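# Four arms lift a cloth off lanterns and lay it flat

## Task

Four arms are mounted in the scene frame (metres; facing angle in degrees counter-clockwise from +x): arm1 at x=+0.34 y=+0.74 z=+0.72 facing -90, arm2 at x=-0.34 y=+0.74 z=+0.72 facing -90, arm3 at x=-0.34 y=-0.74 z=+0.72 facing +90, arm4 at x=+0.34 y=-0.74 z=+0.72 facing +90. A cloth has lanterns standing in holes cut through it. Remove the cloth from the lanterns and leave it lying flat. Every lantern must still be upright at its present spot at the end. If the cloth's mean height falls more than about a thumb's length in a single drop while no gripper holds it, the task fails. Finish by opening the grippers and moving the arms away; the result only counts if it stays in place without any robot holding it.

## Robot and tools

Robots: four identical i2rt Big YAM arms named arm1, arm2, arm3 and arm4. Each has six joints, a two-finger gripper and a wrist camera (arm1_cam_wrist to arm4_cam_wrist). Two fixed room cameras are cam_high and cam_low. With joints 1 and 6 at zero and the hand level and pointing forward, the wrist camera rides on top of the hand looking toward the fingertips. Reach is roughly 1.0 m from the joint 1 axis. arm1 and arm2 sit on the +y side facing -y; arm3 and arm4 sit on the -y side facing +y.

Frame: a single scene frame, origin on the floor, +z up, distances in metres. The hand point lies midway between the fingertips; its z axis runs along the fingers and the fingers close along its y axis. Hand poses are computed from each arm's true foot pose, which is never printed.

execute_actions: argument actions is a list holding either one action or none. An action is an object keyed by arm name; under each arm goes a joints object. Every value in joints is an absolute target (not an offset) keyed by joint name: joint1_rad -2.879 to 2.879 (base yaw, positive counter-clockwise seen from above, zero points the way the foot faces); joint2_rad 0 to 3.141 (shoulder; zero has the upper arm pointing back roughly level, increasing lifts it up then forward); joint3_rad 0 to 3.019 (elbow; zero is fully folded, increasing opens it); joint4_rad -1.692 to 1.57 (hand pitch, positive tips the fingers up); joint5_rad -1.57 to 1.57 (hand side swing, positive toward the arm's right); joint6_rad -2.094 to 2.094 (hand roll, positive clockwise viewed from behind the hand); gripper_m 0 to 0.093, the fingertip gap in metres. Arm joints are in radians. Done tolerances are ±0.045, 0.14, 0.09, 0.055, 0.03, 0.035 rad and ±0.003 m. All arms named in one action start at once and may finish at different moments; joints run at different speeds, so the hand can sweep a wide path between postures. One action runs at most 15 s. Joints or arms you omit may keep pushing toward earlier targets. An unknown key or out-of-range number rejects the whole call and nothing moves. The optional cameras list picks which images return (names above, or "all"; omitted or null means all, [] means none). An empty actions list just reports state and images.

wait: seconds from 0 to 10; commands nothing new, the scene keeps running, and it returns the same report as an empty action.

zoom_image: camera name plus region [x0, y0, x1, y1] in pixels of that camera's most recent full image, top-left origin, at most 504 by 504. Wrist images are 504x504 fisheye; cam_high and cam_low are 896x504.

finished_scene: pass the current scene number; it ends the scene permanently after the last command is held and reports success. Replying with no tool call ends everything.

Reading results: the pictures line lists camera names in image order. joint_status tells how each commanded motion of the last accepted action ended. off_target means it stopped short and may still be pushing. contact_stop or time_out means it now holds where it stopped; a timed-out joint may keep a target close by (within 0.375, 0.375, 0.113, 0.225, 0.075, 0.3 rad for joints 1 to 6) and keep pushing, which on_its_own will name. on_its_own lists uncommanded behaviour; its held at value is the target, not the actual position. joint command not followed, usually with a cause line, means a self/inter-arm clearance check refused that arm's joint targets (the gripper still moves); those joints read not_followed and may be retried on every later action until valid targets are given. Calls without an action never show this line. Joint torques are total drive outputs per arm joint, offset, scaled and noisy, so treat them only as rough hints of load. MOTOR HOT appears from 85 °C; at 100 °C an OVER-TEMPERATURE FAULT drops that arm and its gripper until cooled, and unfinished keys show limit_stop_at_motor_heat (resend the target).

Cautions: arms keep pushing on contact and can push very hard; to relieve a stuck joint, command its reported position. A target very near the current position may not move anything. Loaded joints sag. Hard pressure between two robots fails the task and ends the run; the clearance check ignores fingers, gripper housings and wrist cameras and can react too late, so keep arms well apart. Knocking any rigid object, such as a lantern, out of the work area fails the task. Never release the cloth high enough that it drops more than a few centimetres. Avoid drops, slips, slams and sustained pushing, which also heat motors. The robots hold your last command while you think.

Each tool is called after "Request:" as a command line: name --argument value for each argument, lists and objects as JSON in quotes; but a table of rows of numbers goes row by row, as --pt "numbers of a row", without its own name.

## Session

Request:
execute_actions --actions '[]'

Scene clock: 0.00 s.
Joint torques (N m, as the arm reports them, + toward a larger angle): no reading
arm1.joint_positions: joint1_rad=+0.002 joint2_rad=+0.438 joint3_rad=+1.482 joint4_rad=-1.548 joint5_rad=+0.005 joint6_rad=+0.007 gripper_m=+0.094
arm1.joint_status: not commanded
arm1.hand: x=+0.3351 y=+0.6240 z=+1.3038 quat_wxyz=(-0.350, -0.621, -0.597, +0.368) (m; scene frame)
arm2.joint_positions: joint1_rad=-0.016 joint2_rad=+0.432 joint3_rad=+1.461 joint4_rad=-1.521 joint5_rad=+0.004 joint6_rad=+0.007 gripper_m=+0.095
arm2.joint_status: not commanded
arm2.hand: x=-0.3395 y=+0.6173 z=+1.2999 quat_wxyz=(-0.358, -0.618, -0.598, +0.365) (m; scene frame)
arm3.joint_positions: joint1_rad=+0.007 joint2_rad=+0.448 joint3_rad=+1.477 joint4_rad=-1.538 joint5_rad=+0.009 joint6_rad=+0.015 gripper_m=+0.094
arm3.joint_status: not commanded
arm3.hand: x=-0.3281 y=-0.6270 z=+1.3262 quat_wxyz=(-0.362, +0.597, -0.617, -0.363) (m; scene frame)
arm4.joint_positions: joint1_rad=+0.017 joint2_rad=+0.429 joint3_rad=+1.469 joint4_rad=-1.546 joint5_rad=+0.014 joint6_rad=+0.015 gripper_m=+0.094
arm4.joint_status: not commanded
arm4.hand: x=+0.3405 y=-0.6255 z=+1.3552 quat_wxyz=(-0.364, +0.595, -0.623, -0.353) (m; scene frame)
pictures: arm1_cam_wrist, arm2_cam_wrist, arm3_cam_wrist, arm4_cam_wrist, cam_high, cam_low
Images, in order (width x height): arm1_cam_wrist 504x504, arm2_cam_wrist 504x504, arm3_cam_wrist 504x504, arm4_cam_wrist 504x504, cam_high 896x504, cam_low 896x504.

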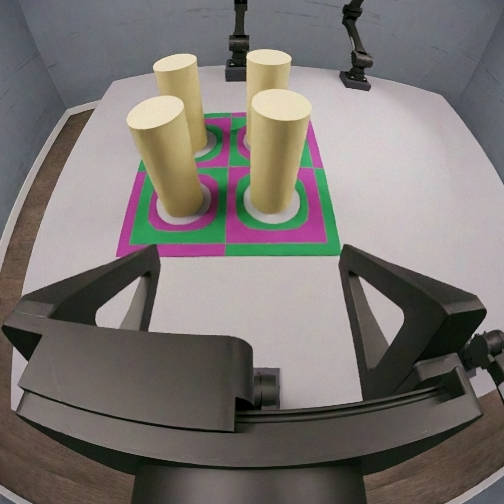

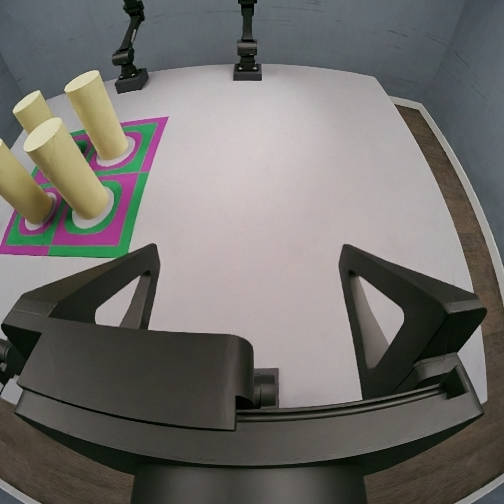

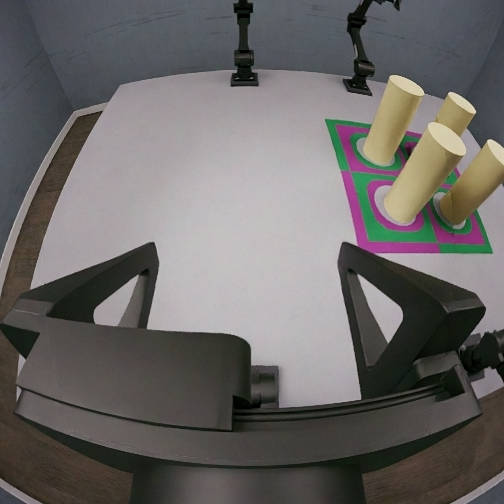

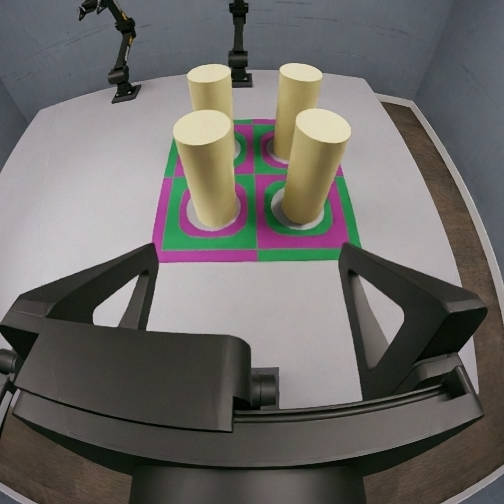

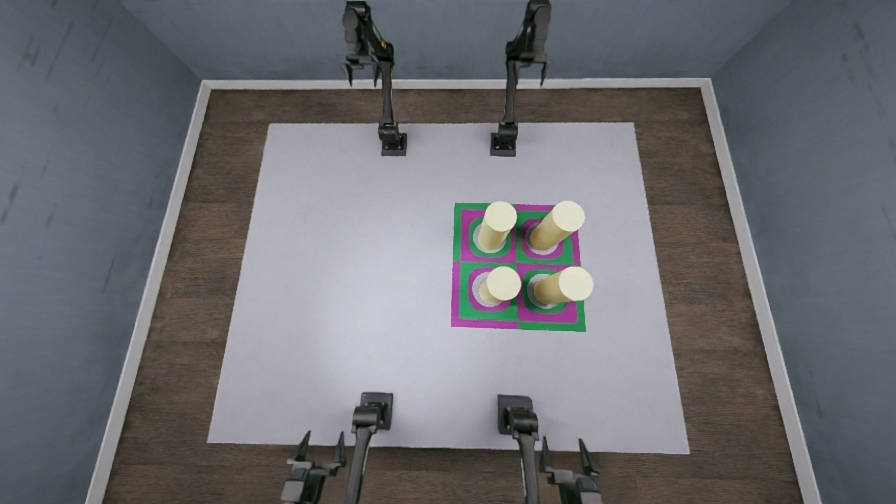

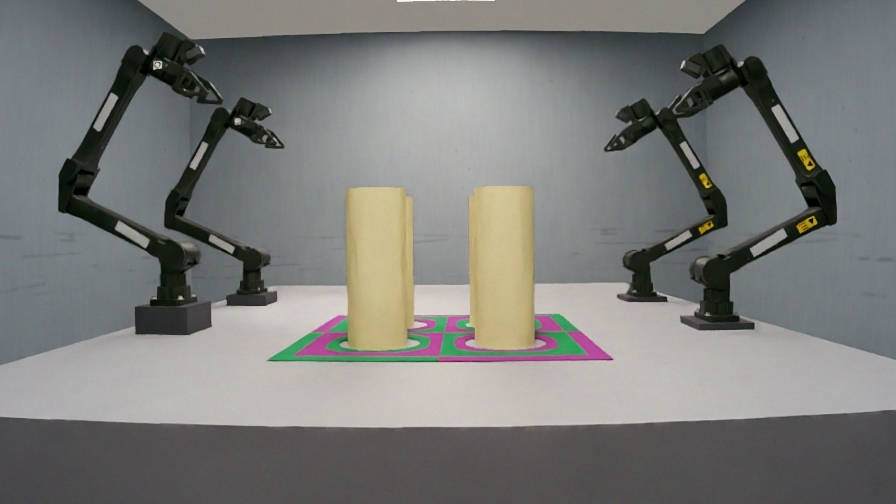

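Request:
zoom_image --camera "cam_high" --region '[430, 180, 630, 350]'

Request:
zoom_image --camera "cam_high" --region '[340, 100, 560, 180]'

Request:
zoom_image --camera "cam_high" --region '[330, 370, 570, 470]'

Region (430, 180, 630, 350) of cam_high's 896x504 image, scaled by 2.520, with more detail than that image has; it fills the top 428 rows of this view, and the rest is white.

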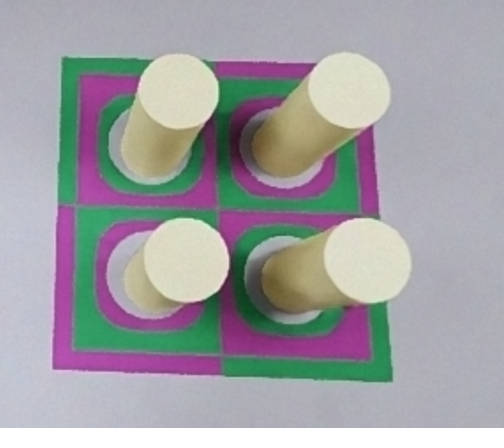

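Region (340, 100, 560, 180) of cam_high's 896x504 image, scaled by 2.291, with more detail than that image has; it fills the top 183 rows of this view, and the rest is white.

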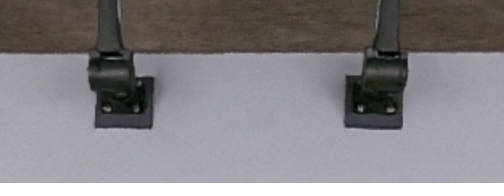

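Region (330, 370, 570, 470) of cam_high's 896x504 image, scaled by 2.100, with more detail than that image has; it fills the top 210 rows of this view, and the rest is white.

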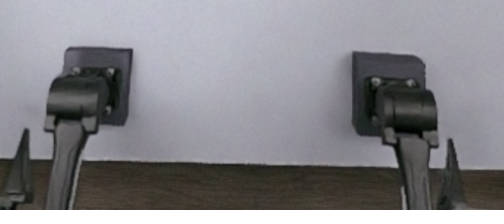

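Request:
zoom_image --camera "arm1_cam_wrist" --region '[90, 40, 410, 280]'

Request:
zoom_image --camera "arm4_cam_wrist" --region '[90, 40, 410, 280]'

Request:
zoom_image --camera "arm2_cam_wrist" --region '[0, 40, 320, 280]'

Request:
zoom_image --camera "arm3_cam_wrist" --region '[184, 40, 504, 280]'

Region (90, 40, 410, 280) of arm1_cam_wrist's 504x504 image, scaled by 1.575, with more detail than that image has; it fills the top 378 rows of this view, and the rest is white.

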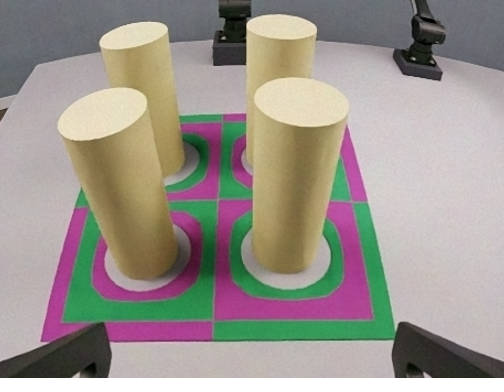

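Region (90, 40, 410, 280) of arm4_cam_wrist's 504x504 image, scaled by 1.575, with more detail than that image has; it fills the top 378 rows of this view, and the rest is white.

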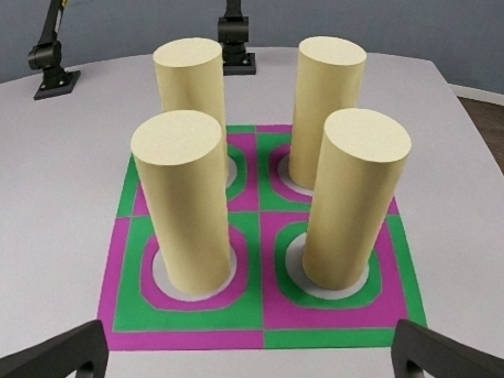

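Region (0, 40, 320, 280) of arm2_cam_wrist's 504x504 image, scaled by 1.575, with more detail than that image has; it fills the top 378 rows of this view, and the rest is white.

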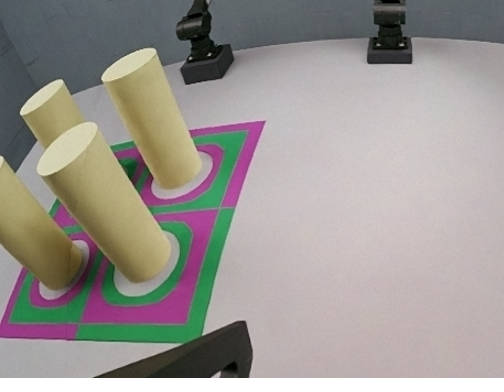

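Region (184, 40, 504, 280) of arm3_cam_wrist's 504x504 image, scaled by 1.575, with more detail than that image has; it fills the top 378 rows of this view, and the rest is white.

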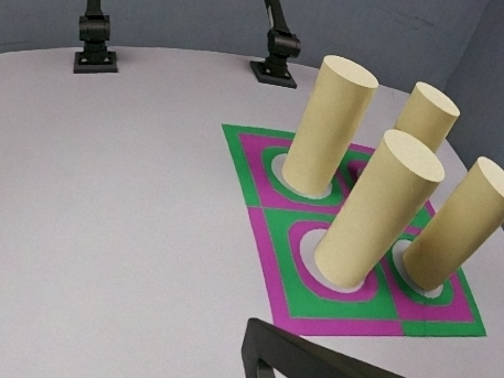

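Request:
execute_actions --actions '[{"arm1":{"joints":{"joint1_rad":0.742,"joint2_rad":1.0,"joint3_rad":1.53,"joint4_rad":-1.135,"joint5_rad":0.0,"joint6_rad":1.532,"gripper_m":0.093}},"arm2":{"joints":{"joint1_rad":0.786,"joint2_rad":1.0,"joint3_rad":1.576,"joint4_rad":-1.167,"joint5_rad":0.0,"joint6_rad":0.03,"gripper_m":0.093}},"arm3":{"joints":{"joint1_rad":-0.70,"joint2_rad":1.0,"joint3_rad":1.54,"joint4_rad":-1.079,"joint5_rad":0.0,"joint6_rad":0.124,"gripper_m":0.093}},"arm4":{"joints":{"joint1_rad":-0.672,"joint2_rad":1.0,"joint3_rad":1.355,"joint4_rad":-0.99,"joint5_rad":0.0,"joint6_rad":-1.466,"gripper_m":0.093}}}]' --cameras '["cam_high"]'

Scene clock: 43.57 s.
Joint torques (N m, as the arm reports them, + toward a larger angle): arm1=[-5.22 -3.78 11.16  2.33  0.01  0.06] | arm2=[ 0.34 -4.61 10.74  2.33 -0.03  0.08] | arm3=[-0.96 -4.93 10.21  2.54  0.09  0.03] | arm4=[ 0.85 -5.54  9.39  2.5   0.03 -0.03]
arm1.joint_positions: joint1_rad=+0.739 joint2_rad=+0.996 joint3_rad=+1.496 joint4_rad=-1.152 joint5_rad=+0.001 joint6_rad=+1.517 gripper_m=+0.093
arm1.joint_status: all done
arm1.hand: x=+0.6004 y=+0.4306 z=+1.2558 quat_wxyz=(-0.418, -0.834, -0.333, -0.137) (m; scene frame)
arm2.joint_positions: joint1_rad=+0.785 joint2_rad=+0.998 joint3_rad=+1.539 joint4_rad=-1.180 joint5_rad=+0.001 joint6_rad=+0.019 gripper_m=+0.093
arm2.joint_status: all done
arm2.hand: x=-0.0561 y=+0.4532 z=+1.2733 quat_wxyz=(-0.415, -0.354, -0.821, +0.168) (m; scene frame)
arm3.joint_positions: joint1_rad=-0.699 joint2_rad=+0.992 joint3_rad=+1.512 joint4_rad=-1.104 joint5_rad=-0.001 joint6_rad=+0.114 gripper_m=+0.093
arm3.joint_status: all done
arm3.hand: x=-0.0635 y=-0.4399 z=+1.3027 quat_wxyz=(-0.418, +0.316, -0.820, -0.228) (m; scene frame)
arm4.joint_positions: joint1_rad=-0.669 joint2_rad=+1.005 joint3_rad=+1.344 joint4_rad=-1.011 joint5_rad=-0.001 joint6_rad=-1.456 gripper_m=+0.093
arm4.joint_status: all done
arm4.hand: x=+0.6139 y=-0.4139 z=+1.2553 quat_wxyz=(-0.415, +0.826, -0.360, +0.126) (m; scene frame)
pictures: cam_high
Images, in order (width x height): cam_high 896x504.

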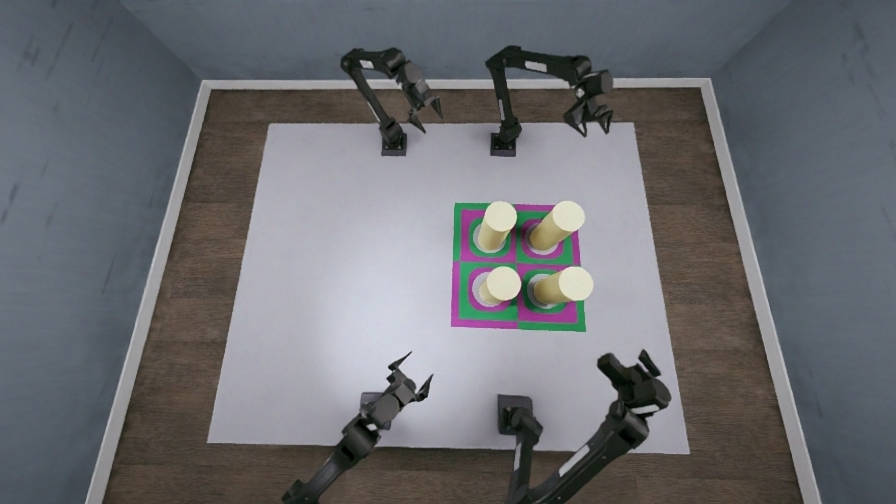

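Request:
execute_actions --actions '[{"arm1":{"joints":{"joint2_rad":1.889}},"arm2":{"joints":{"joint2_rad":1.905}},"arm3":{"joints":{"joint2_rad":1.962}},"arm4":{"joints":{"joint2_rad":1.880}}}]'

Scene clock: 46.03 s.
Joint torques (N m, as the arm reports them, + toward a larger angle): arm1=[ -5.09 -19.38   9.62   0.69   0.04   0.16] | arm2=[  0.36 -20.8    9.39   0.62  -0.03   0.08] | arm3=[ -0.74 -19.24   8.68   0.62   0.09   0.04] | arm4=[  0.92 -17.17   7.5    0.93  -0.01  -0.09]
arm1.joint_positions: joint1_rad=+0.739 joint2_rad=+1.915 joint3_rad=+1.502 joint4_rad=-1.142 joint5_rad=+0.001 joint6_rad=+1.518 gripper_m=+0.093
arm1.joint_status: all done
arm1.hand: x=+0.7018 y=+0.3066 z=+0.8008 quat_wxyz=(-0.005, -0.929, -0.369, +0.002) (m; scene frame)
arm2.joint_positions: joint1_rad=+0.785 joint2_rad=+1.918 joint3_rad=+1.551 joint4_rad=-1.174 joint5_rad=+0.001 joint6_rad=+0.019 gripper_m=+0.093
arm2.joint_status: all done
arm2.hand: x=+0.0705 y=+0.3272 z=+0.8179 quat_wxyz=(-0.013, -0.395, -0.919, +0.004) (m; scene frame)
arm3.joint_positions: joint1_rad=-0.699 joint2_rad=+1.972 joint3_rad=+1.521 joint4_rad=-1.090 joint5_rad=-0.001 joint6_rad=+0.114 gripper_m=+0.093
arm3.joint_status: all done
arm3.hand: x=+0.0476 y=-0.3004 z=+0.8053 quat_wxyz=(-0.012, +0.363, -0.932, -0.015) (m; scene frame)
arm4.joint_positions: joint1_rad=-0.669 joint2_rad=+1.898 joint3_rad=+1.344 joint4_rad=-0.998 joint5_rad=-0.001 joint6_rad=-1.456 gripper_m=+0.093
arm4.joint_status: all done
arm4.hand: x=+0.6842 y=-0.3317 z=+0.8155 quat_wxyz=(-0.009, +0.917, -0.399, +0.002) (m; scene frame)
pictures: arm1_cam_wrist, arm2_cam_wrist, arm3_cam_wrist, arm4_cam_wrist, cam_high, cam_low
Images, in order (width x height): arm1_cam_wrist 504x504, arm2_cam_wrist 504x504, arm3_cam_wrist 504x504, arm4_cam_wrist 504x504, cam_high 896x504, cam_low 896x504.

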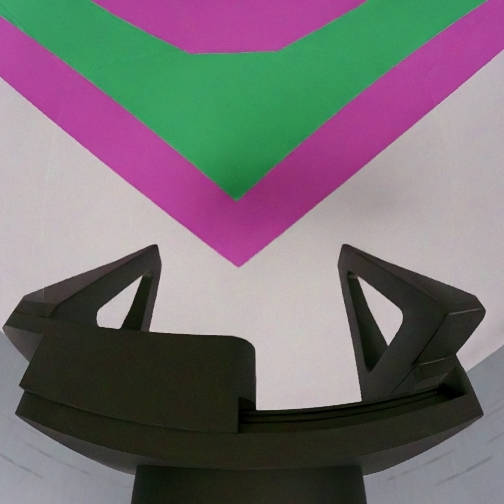

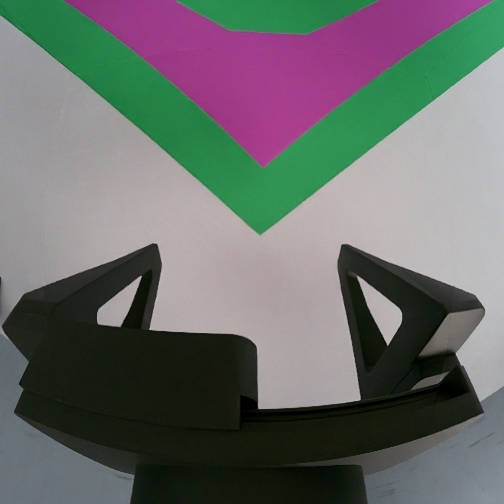

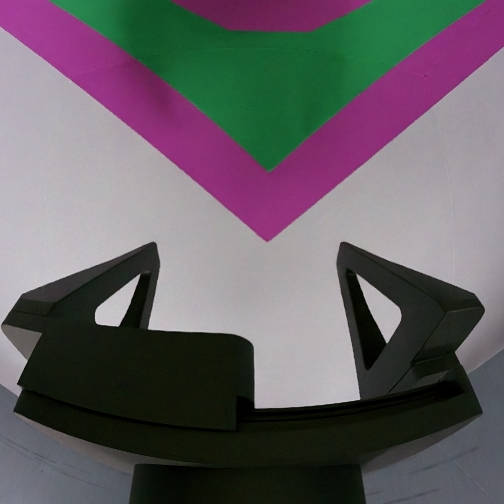

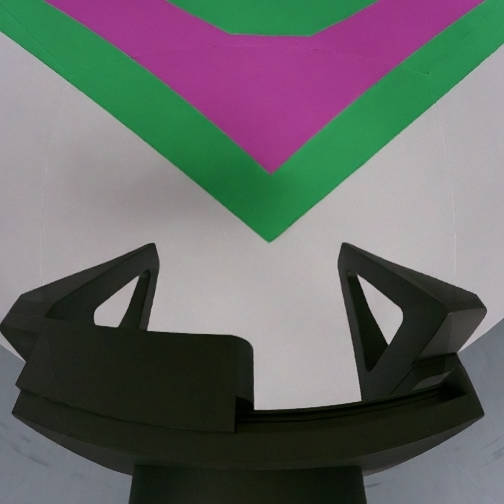

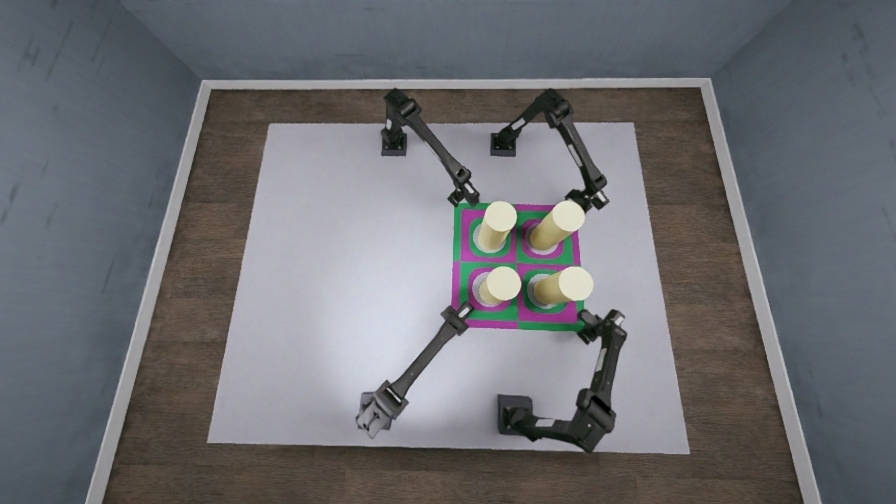

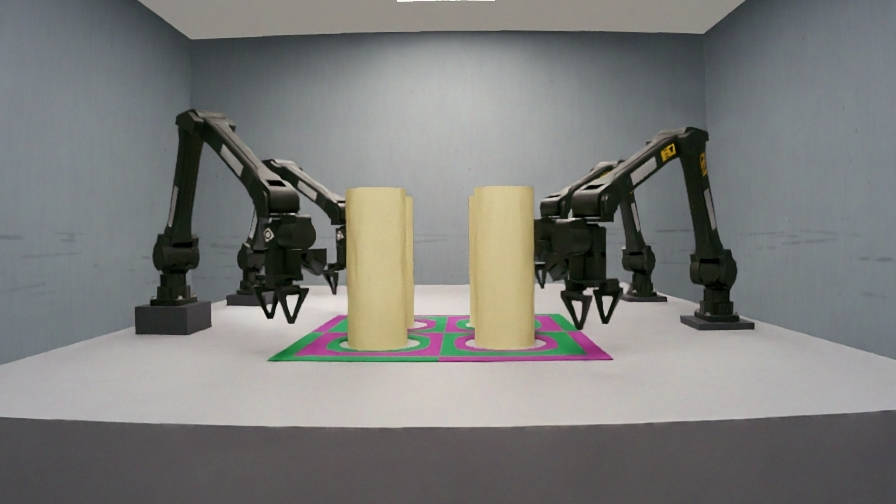

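Request:
execute_actions --actions '[{"arm1":{"joints":{"joint1_rad":0.785,"joint2_rad":1.980,"joint4_rad":-1.058}},"arm2":{"joints":{"joint1_rad":0.764,"joint2_rad":1.992,"joint3_rad":1.505,"joint4_rad":-1.055}},"arm3":{"joints":{"joint1_rad":-0.728,"joint2_rad":2.037,"joint3_rad":1.465,"joint4_rad":-0.975}},"arm4":{"joints":{"joint1_rad":-0.692,"joint2_rad":2.003,"joint4_rad":-0.860}}}]'

Scene clock: 62.13 s.
Joint torques (N m, as the arm reports them, + toward a larger angle): arm1=[ -5.29 -18.62   9.29   0.84   0.05   0.14] | arm2=[  0.05 -19.42   7.88   0.74  -0.03   0.08] | arm3=[ -0.21 -18.25   7.36   0.79   0.09   0.04] | arm4=[  0.18 -17.67   7.02   1.05  -0.01  -0.08]
arm1.joint_positions: joint1_rad=+0.783 joint2_rad=+1.988 joint3_rad=+1.502 joint4_rad=-1.068 joint5_rad=+0.001 joint6_rad=+1.518 gripper_m=+0.093
arm1.joint_status: all done
arm1.hand: x=+0.7281 y=+0.3144 z=+0.7604 quat_wxyz=(-0.005, -0.921, -0.389, +0.002) (m; scene frame)
arm2.joint_positions: joint1_rad=+0.770 joint2_rad=+1.985 joint3_rad=+1.494 joint4_rad=-1.066 joint5_rad=+0.001 joint6_rad=+0.019 gripper_m=+0.093
arm2.joint_status: all done
arm2.hand: x=+0.0632 y=+0.3227 z=+0.7614 quat_wxyz=(-0.006, -0.402, -0.916, +0.001) (m; scene frame)
arm3.joint_positions: joint1_rad=-0.726 joint2_rad=+2.041 joint3_rad=+1.456 joint4_rad=-0.991 joint5_rad=-0.001 joint6_rad=+0.114 gripper_m=+0.093
arm3.joint_status: all done
arm3.hand: x=+0.0506 y=-0.3186 z=+0.7457 quat_wxyz=(+0.003, +0.350, -0.937, -0.008) (m; scene frame)
arm4.joint_positions: joint1_rad=-0.680 joint2_rad=+2.014 joint3_rad=+1.344 joint4_rad=-0.871 joint5_rad=-0.001 joint6_rad=-1.456 gripper_m=+0.093
arm4.joint_status: all done
arm4.hand: x=+0.6985 y=-0.3244 z=+0.7555 quat_wxyz=(-0.014, +0.914, -0.404, +0.004) (m; scene frame)
pictures: arm1_cam_wrist, arm2_cam_wrist, arm3_cam_wrist, arm4_cam_wrist, cam_high, cam_low
Images, in order (width x height): arm1_cam_wrist 504x504, arm2_cam_wrist 504x504, arm3_cam_wrist 504x504, arm4_cam_wrist 504x504, cam_high 896x504, cam_low 896x504.

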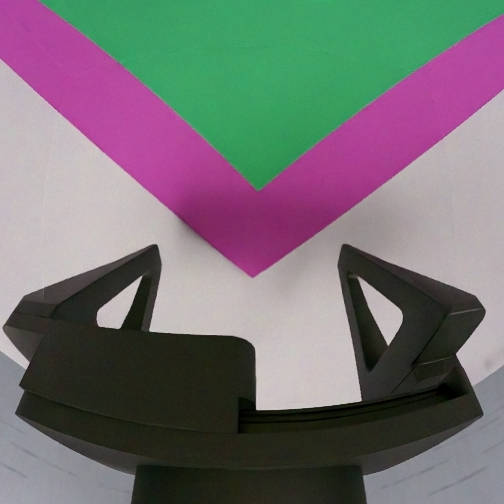

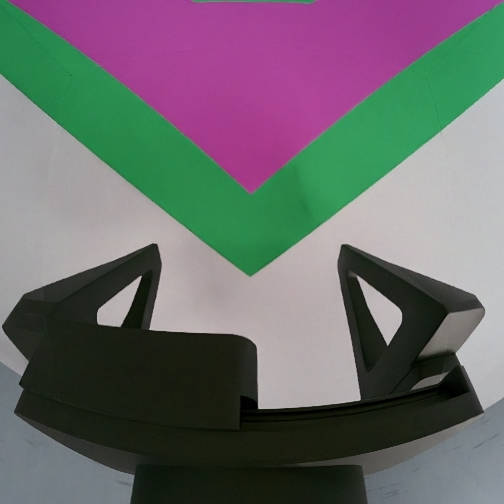

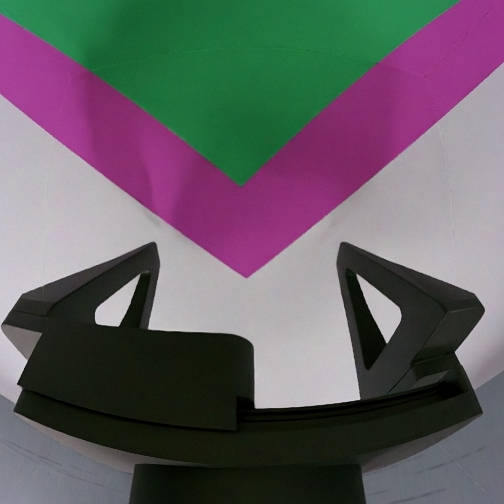

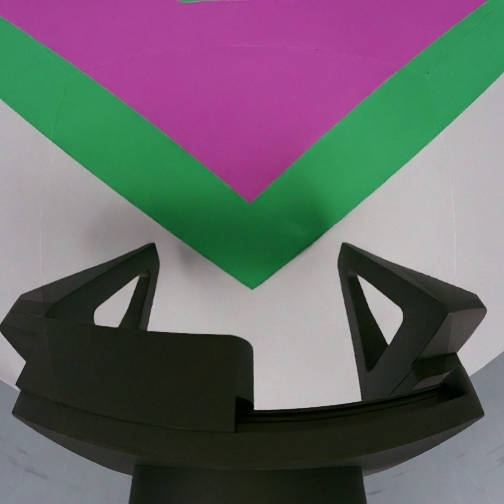

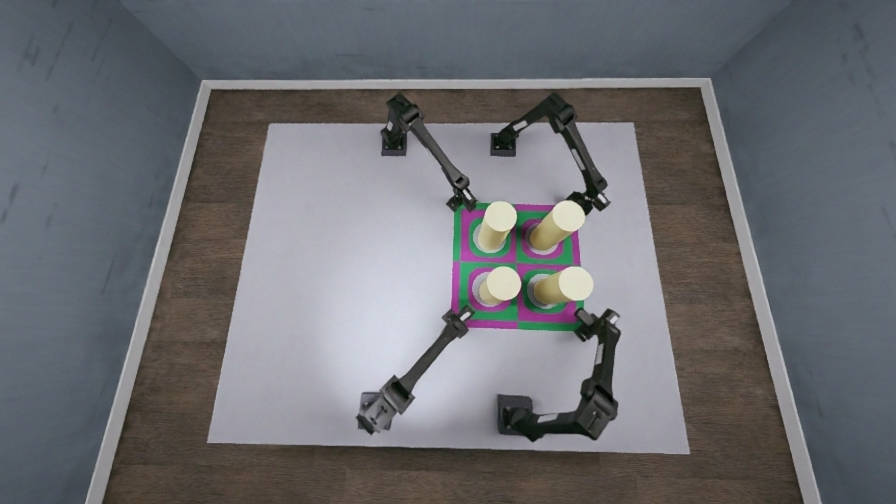

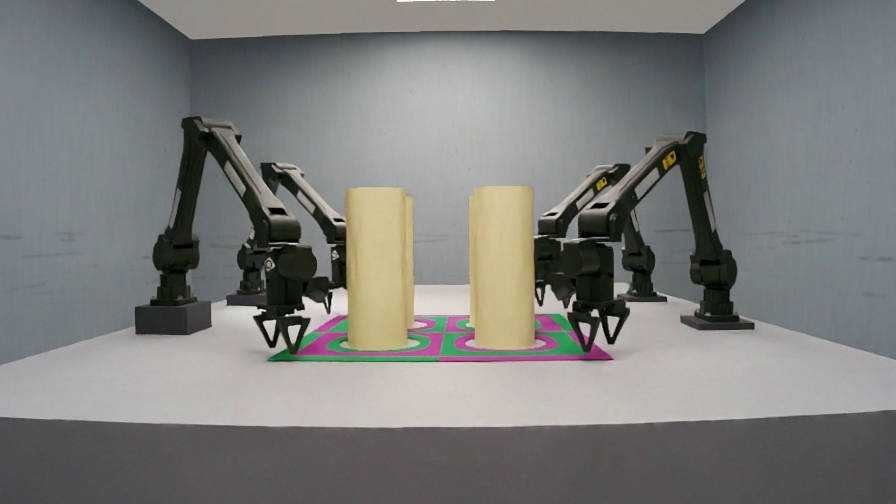

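Request:
execute_actions --actions '[{"arm1":{"joints":{"joint2_rad":2.035,"joint4_rad":-1.04}},"arm2":{"joints":{"joint2_rad":2.040,"joint4_rad":-1.03}},"arm3":{"joints":{"joint2_rad":2.085,"joint4_rad":-0.965}},"arm4":{"joints":{"joint2_rad":2.055,"joint4_rad":-0.845}}}]'

Scene clock: 65.70 s.
Joint torques (N m, as the arm reports them, + toward a larger angle): arm1=[ -5.08 -17.61   8.96   0.69   0.07   0.11] | arm2=[ -0.14 -18.54   7.75   0.73  -0.03   0.08] | arm3=[ -0.94 -17.11   7.36   0.61   0.03   0.03] | arm4=[  0.36 -16.33   6.83   1.    -0.01  -0.08]
arm1.joint_positions: joint1_rad=+0.783 joint2_rad=+2.025 joint3_rad=+1.504 joint4_rad=-1.048 joint5_rad=+0.001 joint6_rad=+1.519 gripper_m=+0.093
arm1.joint_status: all done
arm1.hand: x=+0.7291 y=+0.3133 z=+0.7404 quat_wxyz=(+0.001, -0.921, -0.389, +0.004) (m; scene frame)
arm2.joint_positions: joint1_rad=+0.770 joint2_rad=+2.021 joint3_rad=+1.494 joint4_rad=-1.041 joint5_rad=+0.001 joint6_rad=+0.019 gripper_m=+0.093
arm2.joint_status: all done
arm2.hand: x=+0.0645 y=+0.3215 z=+0.7411 quat_wxyz=(-0.001, -0.402, -0.916, -0.001) (m; scene frame)
arm3.joint_positions: joint1_rad=-0.725 joint2_rad=+2.065 joint3_rad=+1.456 joint4_rad=-0.978 joint5_rad=+0.001 joint6_rad=+0.114 gripper_m=+0.093
arm3.joint_status: all done
arm3.hand: x=+0.0500 y=-0.3186 z=+0.7324 quat_wxyz=(+0.007, +0.351, -0.936, -0.004) (m; scene frame)
arm4.joint_positions: joint1_rad=-0.680 joint2_rad=+2.044 joint3_rad=+1.344 joint4_rad=-0.856 joint5_rad=-0.001 joint6_rad=-1.456 gripper_m=+0.093
arm4.joint_status: all done
arm4.hand: x=+0.6973 y=-0.3257 z=+0.7392 quat_wxyz=(-0.006, +0.915, -0.404, +0.002) (m; scene frame)
pictures: arm1_cam_wrist, arm2_cam_wrist, arm3_cam_wrist, arm4_cam_wrist, cam_high, cam_low
Images, in order (width x height): arm1_cam_wrist 504x504, arm2_cam_wrist 504x504, arm3_cam_wrist 504x504, arm4_cam_wrist 504x504, cam_high 896x504, cam_low 896x504.

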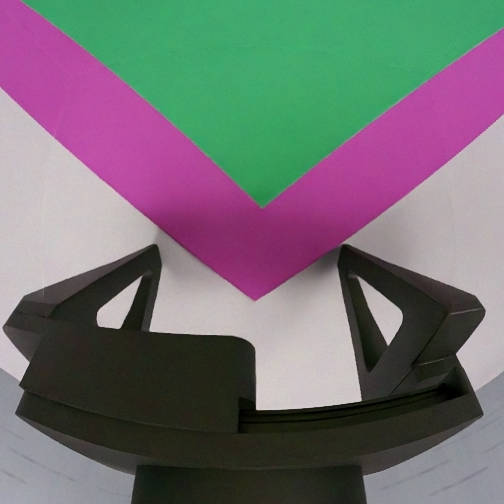

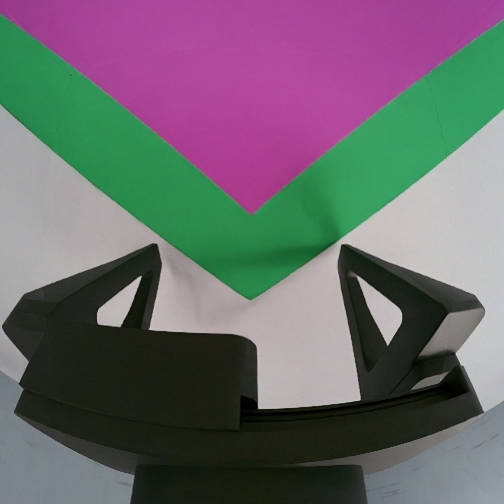

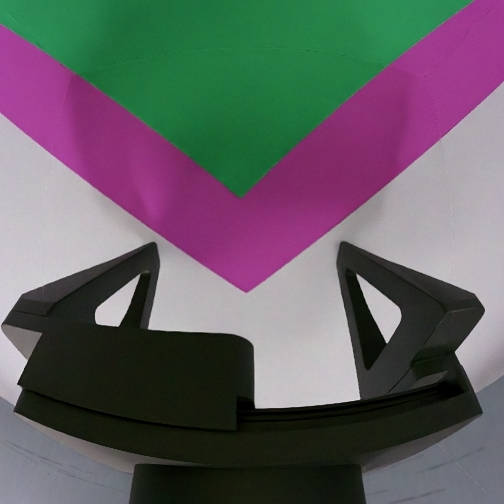

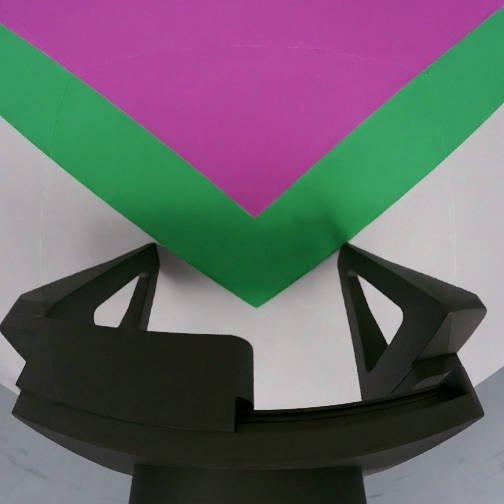

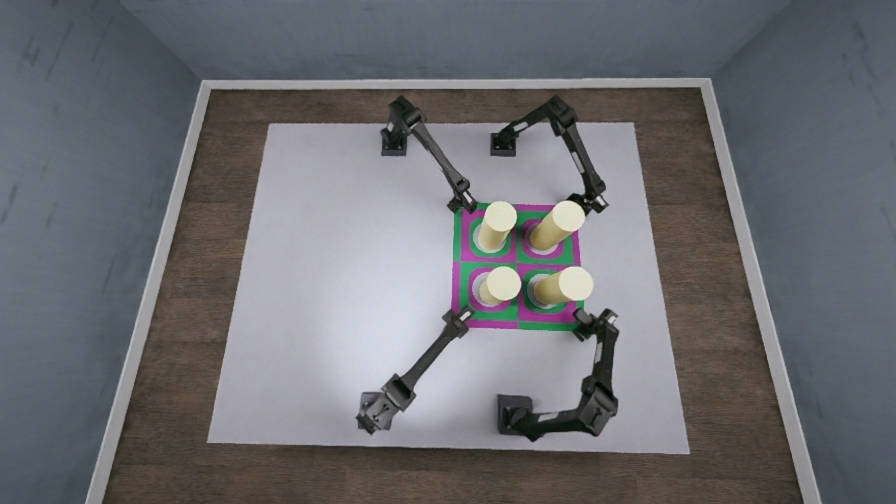

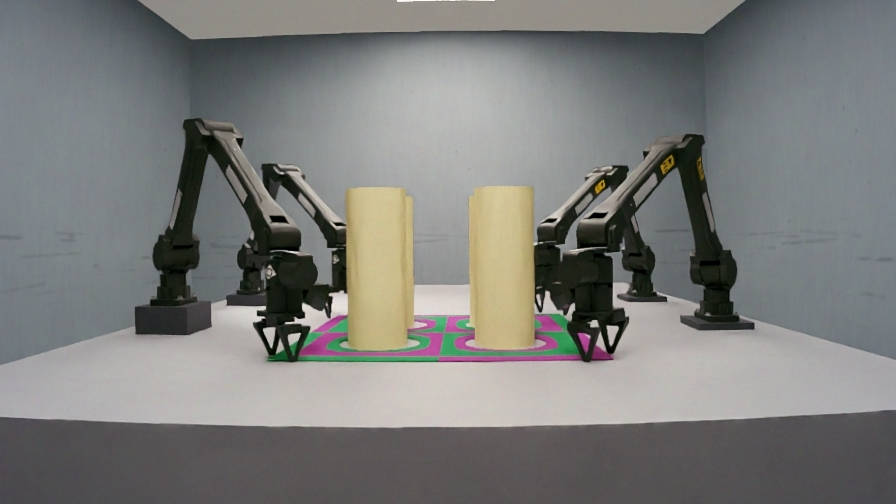

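Request:
execute_actions --actions '[{"arm1":{"joints":{"gripper_m":0.04}},"arm2":{"joints":{"gripper_m":0.04}},"arm3":{"joints":{"gripper_m":0.04}},"arm4":{"joints":{"gripper_m":0.04}}}]' --cameras '["arm1_cam_wrist","arm2_cam_wrist","arm3_cam_wrist","arm4_cam_wrist","cam_low"]'

Scene clock: 67.43 s.
Joint torques (N m, as the arm reports them, + toward a larger angle): arm1=[ -5.17 -17.31   8.99   0.69   0.07   0.13] | arm2=[ -0.11 -18.6    7.69   0.68  -0.04   0.08] | arm3=[ -1.26 -17.13   7.36   0.59  -0.03   0.04] | arm4=[  0.31 -16.21   6.85   1.02  -0.01  -0.07]
arm1.joint_positions: joint1_rad=+0.783 joint2_rad=+2.025 joint3_rad=+1.504 joint4_rad=-1.048 joint5_rad=+0.001 joint6_rad=+1.519 gripper_m=+0.040
arm1.joint_status: all done
arm1.hand: x=+0.7291 y=+0.3133 z=+0.7404 quat_wxyz=(+0.001, -0.921, -0.389, +0.004) (m; scene frame)
arm2.joint_positions: joint1_rad=+0.770 joint2_rad=+2.021 joint3_rad=+1.494 joint4_rad=-1.041 joint5_rad=+0.001 joint6_rad=+0.019 gripper_m=+0.040
arm2.joint_status: all done
arm2.hand: x=+0.0645 y=+0.3215 z=+0.7411 quat_wxyz=(-0.001, -0.402, -0.916, -0.001) (m; scene frame)
arm3.joint_positions: joint1_rad=-0.725 joint2_rad=+2.065 joint3_rad=+1.456 joint4_rad=-0.978 joint5_rad=+0.002 joint6_rad=+0.114 gripper_m=+0.040
arm3.joint_status: all done
arm3.hand: x=+0.0504 y=-0.3190 z=+0.7324 quat_wxyz=(+0.007, +0.351, -0.937, -0.004) (m; scene frame)
arm4.joint_positions: joint1_rad=-0.680 joint2_rad=+2.044 joint3_rad=+1.344 joint4_rad=-0.856 joint5_rad=-0.001 joint6_rad=-1.457 gripper_m=+0.040
arm4.joint_status: all done
arm4.hand: x=+0.6973 y=-0.3257 z=+0.7392 quat_wxyz=(-0.006, +0.915, -0.404, +0.002) (m; scene frame)
pictures: arm1_cam_wrist, arm2_cam_wrist, arm3_cam_wrist, arm4_cam_wrist, cam_low
Images, in order (width x height): arm1_cam_wrist 504x504, arm2_cam_wrist 504x504, arm3_cam_wrist 504x504, arm4_cam_wrist 504x504, cam_low 896x504.

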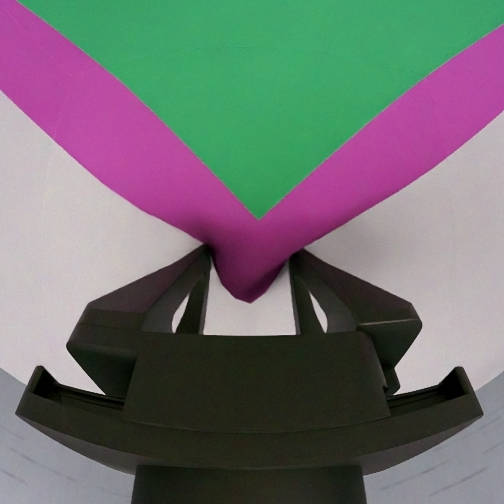

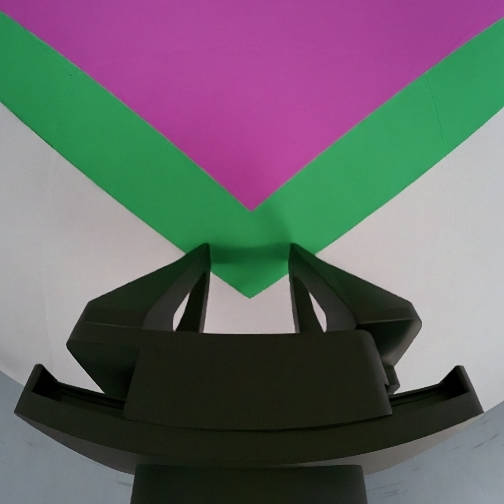

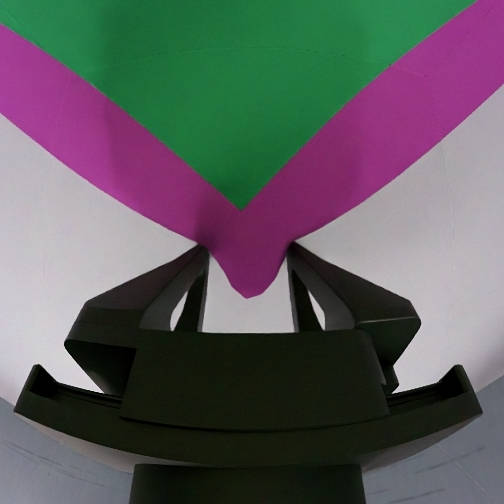

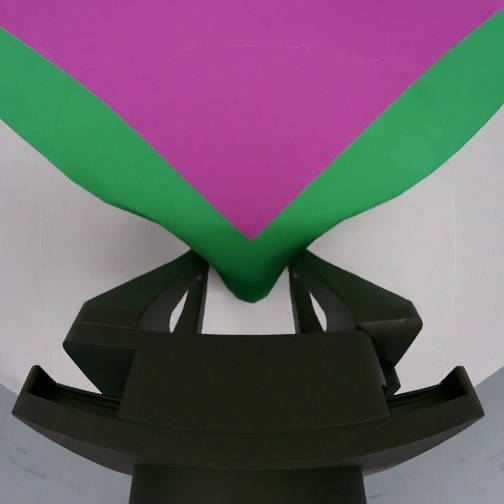

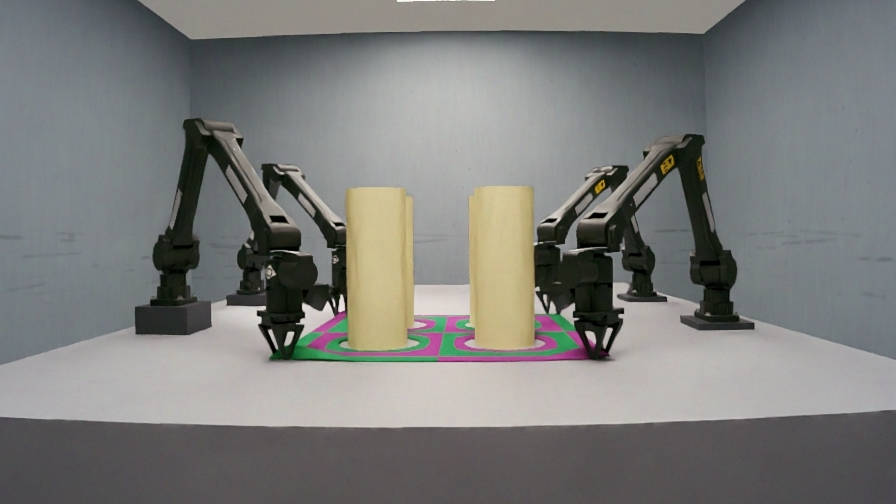

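Request:
execute_actions --actions '[{"arm1":{"joints":{"gripper_m":0.0}},"arm2":{"joints":{"gripper_m":0.093}},"arm3":{"joints":{"gripper_m":0.0}},"arm4":{"joints":{"gripper_m":0.0}}}]' --cameras '["arm1_cam_wrist","arm3_cam_wrist","arm4_cam_wrist"]'

Request:
execute_actions --actions '[{"arm2":{"joints":{"joint2_rad":2.075}}}]' --cameras '["arm2_cam_wrist","cam_high"]'

Scene clock: 69.03 s.
Joint torques (N m, as the arm reports them, + toward a larger angle): arm1=[ -5.04 -17.29   9.02   0.69   0.05   0.15] | arm2=[ -0.16 -18.61   7.7    0.7   -0.03   0.08] | arm3=[ -0.92 -17.12   7.36   0.59  -0.02   0.03] | arm4=[  0.59 -16.13   6.73   1.01  -0.01  -0.08]
arm1.joint_positions: joint1_rad=+0.783 joint2_rad=+2.025 joint3_rad=+1.504 joint4_rad=-1.048 joint5_rad=+0.001 joint6_rad=+1.519 gripper_m=+0.003
arm1.joint_status: all done
arm1.hand: x=+0.7291 y=+0.3133 z=+0.7404 quat_wxyz=(+0.001, -0.921, -0.389, +0.004) (m; scene frame)
arm2.joint_positions: joint1_rad=+0.770 joint2_rad=+2.021 joint3_rad=+1.494 joint4_rad=-1.041 joint5_rad=+0.001 joint6_rad=+0.019 gripper_m=+0.093
arm2.joint_status: all done
arm2.hand: x=+0.0645 y=+0.3215 z=+0.7411 quat_wxyz=(-0.001, -0.402, -0.916, -0.001) (m; scene frame)
arm3.joint_positions: joint1_rad=-0.725 joint2_rad=+2.065 joint3_rad=+1.456 joint4_rad=-0.978 joint5_rad=+0.002 joint6_rad=+0.114 gripper_m=+0.003
arm3.joint_status: all done
arm3.hand: x=+0.0503 y=-0.3190 z=+0.7322 quat_wxyz=(+0.007, +0.351, -0.937, -0.004) (m; scene frame)
arm4.joint_positions: joint1_rad=-0.680 joint2_rad=+2.044 joint3_rad=+1.344 joint4_rad=-0.856 joint5_rad=-0.001 joint6_rad=-1.457 gripper_m=+0.003
arm4.joint_status: all done
arm4.hand: x=+0.6973 y=-0.3257 z=+0.7392 quat_wxyz=(-0.006, +0.915, -0.404, +0.002) (m; scene frame)
pictures: arm1_cam_wrist, arm3_cam_wrist, arm4_cam_wrist
Images, in order (width x height): arm1_cam_wrist 504x504, arm3_cam_wrist 504x504, arm4_cam_wrist 504x504.

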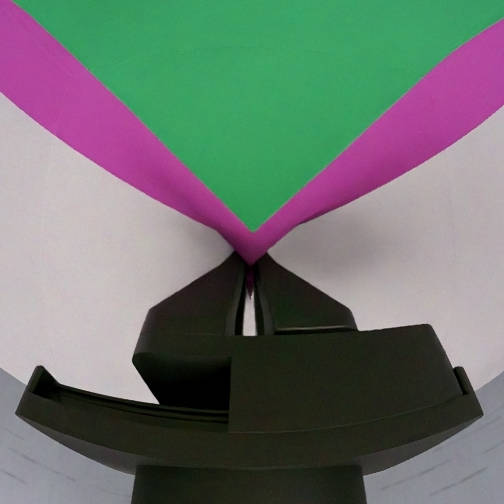

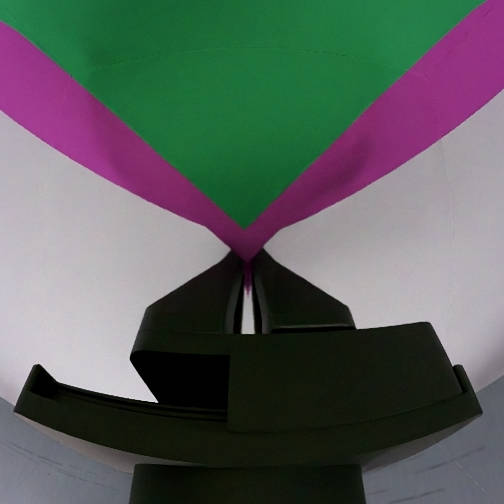

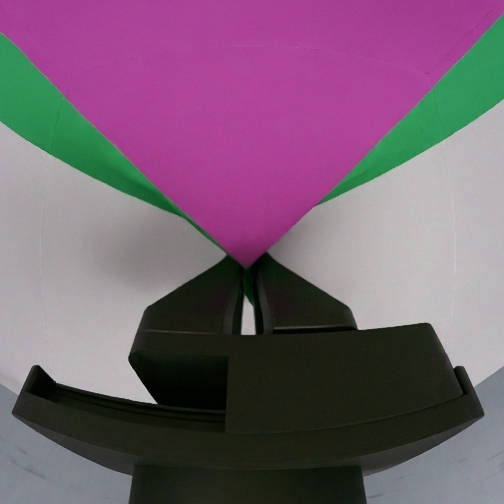

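Scene clock: 69.63 s.
Joint torques (N m, as the arm reports them, + toward a larger angle): arm1=[ -5.22 -17.23   9.07   0.74   0.05   0.15] | arm2=[ -0.15 -16.66   7.67   0.54  -0.08   0.07] | arm3=[ -0.9  -17.16   7.38   0.59  -0.02   0.03] | arm4=[  0.3  -16.4    6.68   0.98  -0.02  -0.09]
arm1.joint_positions: joint1_rad=+0.783 joint2_rad=+2.025 joint3_rad=+1.504 joint4_rad=-1.048 joint5_rad=+0.001 joint6_rad=+1.519 gripper_m=+0.003
arm1.joint_status: not commanded
arm1.hand: x=+0.7291 y=+0.3133 z=+0.7404 quat_wxyz=(+0.001, -0.921, -0.389, +0.004) (m; scene frame)
arm2.joint_positions: joint1_rad=+0.770 joint2_rad=+2.032 joint3_rad=+1.494 joint4_rad=-1.038 joint5_rad=+0.001 joint6_rad=+0.019 gripper_m=+0.093
arm2.joint_status: all done
arm2.hand: x=+0.0639 y=+0.3220 z=+0.7350 quat_wxyz=(+0.003, -0.402, -0.916, -0.003) (m; scene frame)
arm3.joint_positions: joint1_rad=-0.725 joint2_rad=+2.065 joint3_rad=+1.456 joint4_rad=-0.978 joint5_rad=+0.002 joint6_rad=+0.114 gripper_m=+0.003
arm3.joint_status: not commanded
arm3.hand: x=+0.0503 y=-0.3190 z=+0.7322 quat_wxyz=(+0.007, +0.351, -0.937, -0.004) (m; scene frame)
arm4.joint_positions: joint1_rad=-0.680 joint2_rad=+2.044 joint3_rad=+1.344 joint4_rad=-0.856 joint5_rad=-0.001 joint6_rad=-1.457 gripper_m=+0.003
arm4.joint_status: not commanded
arm4.hand: x=+0.6973 y=-0.3257 z=+0.7392 quat_wxyz=(-0.006, +0.915, -0.404, +0.002) (m; scene frame)
pictures: arm2_cam_wrist, cam_high
Images, in order (width x height): arm2_cam_wrist 504x504, cam_high 896x504.

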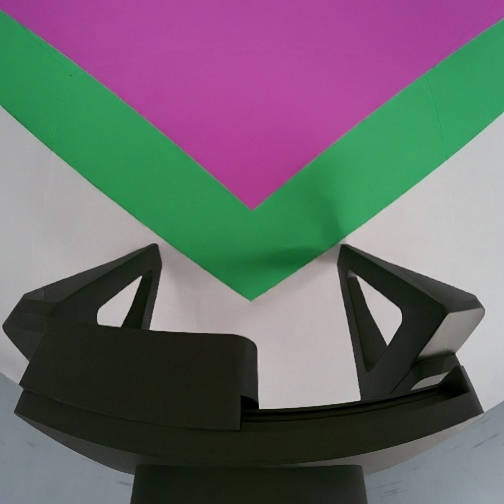

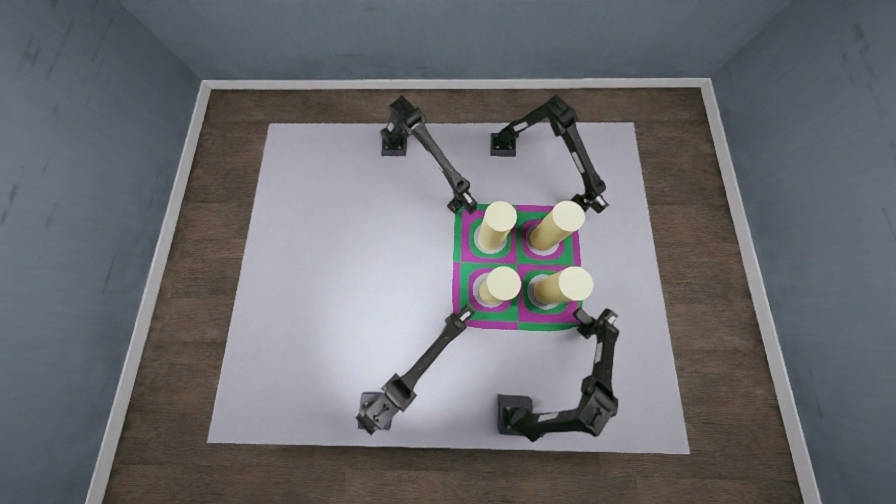

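Request:
execute_actions --actions '[{"arm2":{"joints":{"gripper_m":0.04}}}]' --cameras '["arm2_cam_wrist"]'

Scene clock: 70.67 s.
Joint torques (N m, as the arm reports them, + toward a larger angle): arm1=[ -5.07 -17.32   9.07   0.67   0.05   0.14] | arm2=[  0.15 -16.64   7.65   0.53  -0.25   0.07] | arm3=[ -0.85 -17.13   7.36   0.6   -0.02   0.03] | arm4=[  0.39 -16.32   6.7    0.97  -0.01  -0.08]
arm1.joint_positions: joint1_rad=+0.783 joint2_rad=+2.025 joint3_rad=+1.504 joint4_rad=-1.048 joint5_rad=+0.001 joint6_rad=+1.519 gripper_m=+0.003
arm1.joint_status: not commanded
arm1.hand: x=+0.7291 y=+0.3133 z=+0.7404 quat_wxyz=(+0.001, -0.921, -0.389, +0.004) (m; scene frame)
arm2.joint_positions: joint1_rad=+0.766 joint2_rad=+2.032 joint3_rad=+1.494 joint4_rad=-1.038 joint5_rad=+0.006 joint6_rad=+0.019 gripper_m=+0.040
arm2.joint_status: all done
arm2.hand: x=+0.0617 y=+0.3199 z=+0.7350 quat_wxyz=(+0.004, -0.404, -0.915, -0.001) (m; scene frame)
arm3.joint_positions: joint1_rad=-0.725 joint2_rad=+2.065 joint3_rad=+1.456 joint4_rad=-0.978 joint5_rad=+0.002 joint6_rad=+0.114 gripper_m=+0.003
arm3.joint_status: not commanded
arm3.hand: x=+0.0503 y=-0.3190 z=+0.7322 quat_wxyz=(+0.007, +0.351, -0.937, -0.004) (m; scene frame)
arm4.joint_positions: joint1_rad=-0.680 joint2_rad=+2.044 joint3_rad=+1.344 joint4_rad=-0.856 joint5_rad=-0.001 joint6_rad=-1.457 gripper_m=+0.003
arm4.joint_status: not commanded
arm4.hand: x=+0.6973 y=-0.3257 z=+0.7392 quat_wxyz=(-0.006, +0.915, -0.404, +0.002) (m; scene frame)
pictures: arm2_cam_wrist
Images, in order (width x height): arm2_cam_wrist 504x504.

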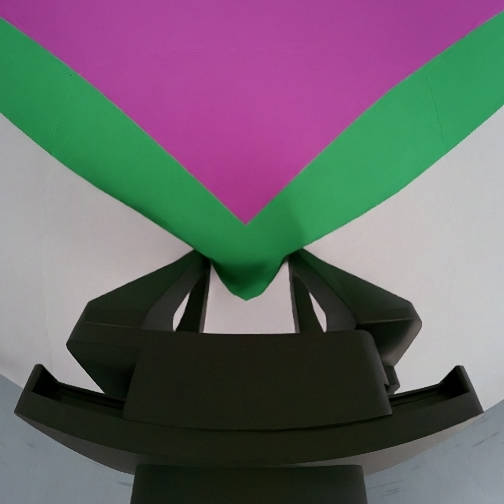

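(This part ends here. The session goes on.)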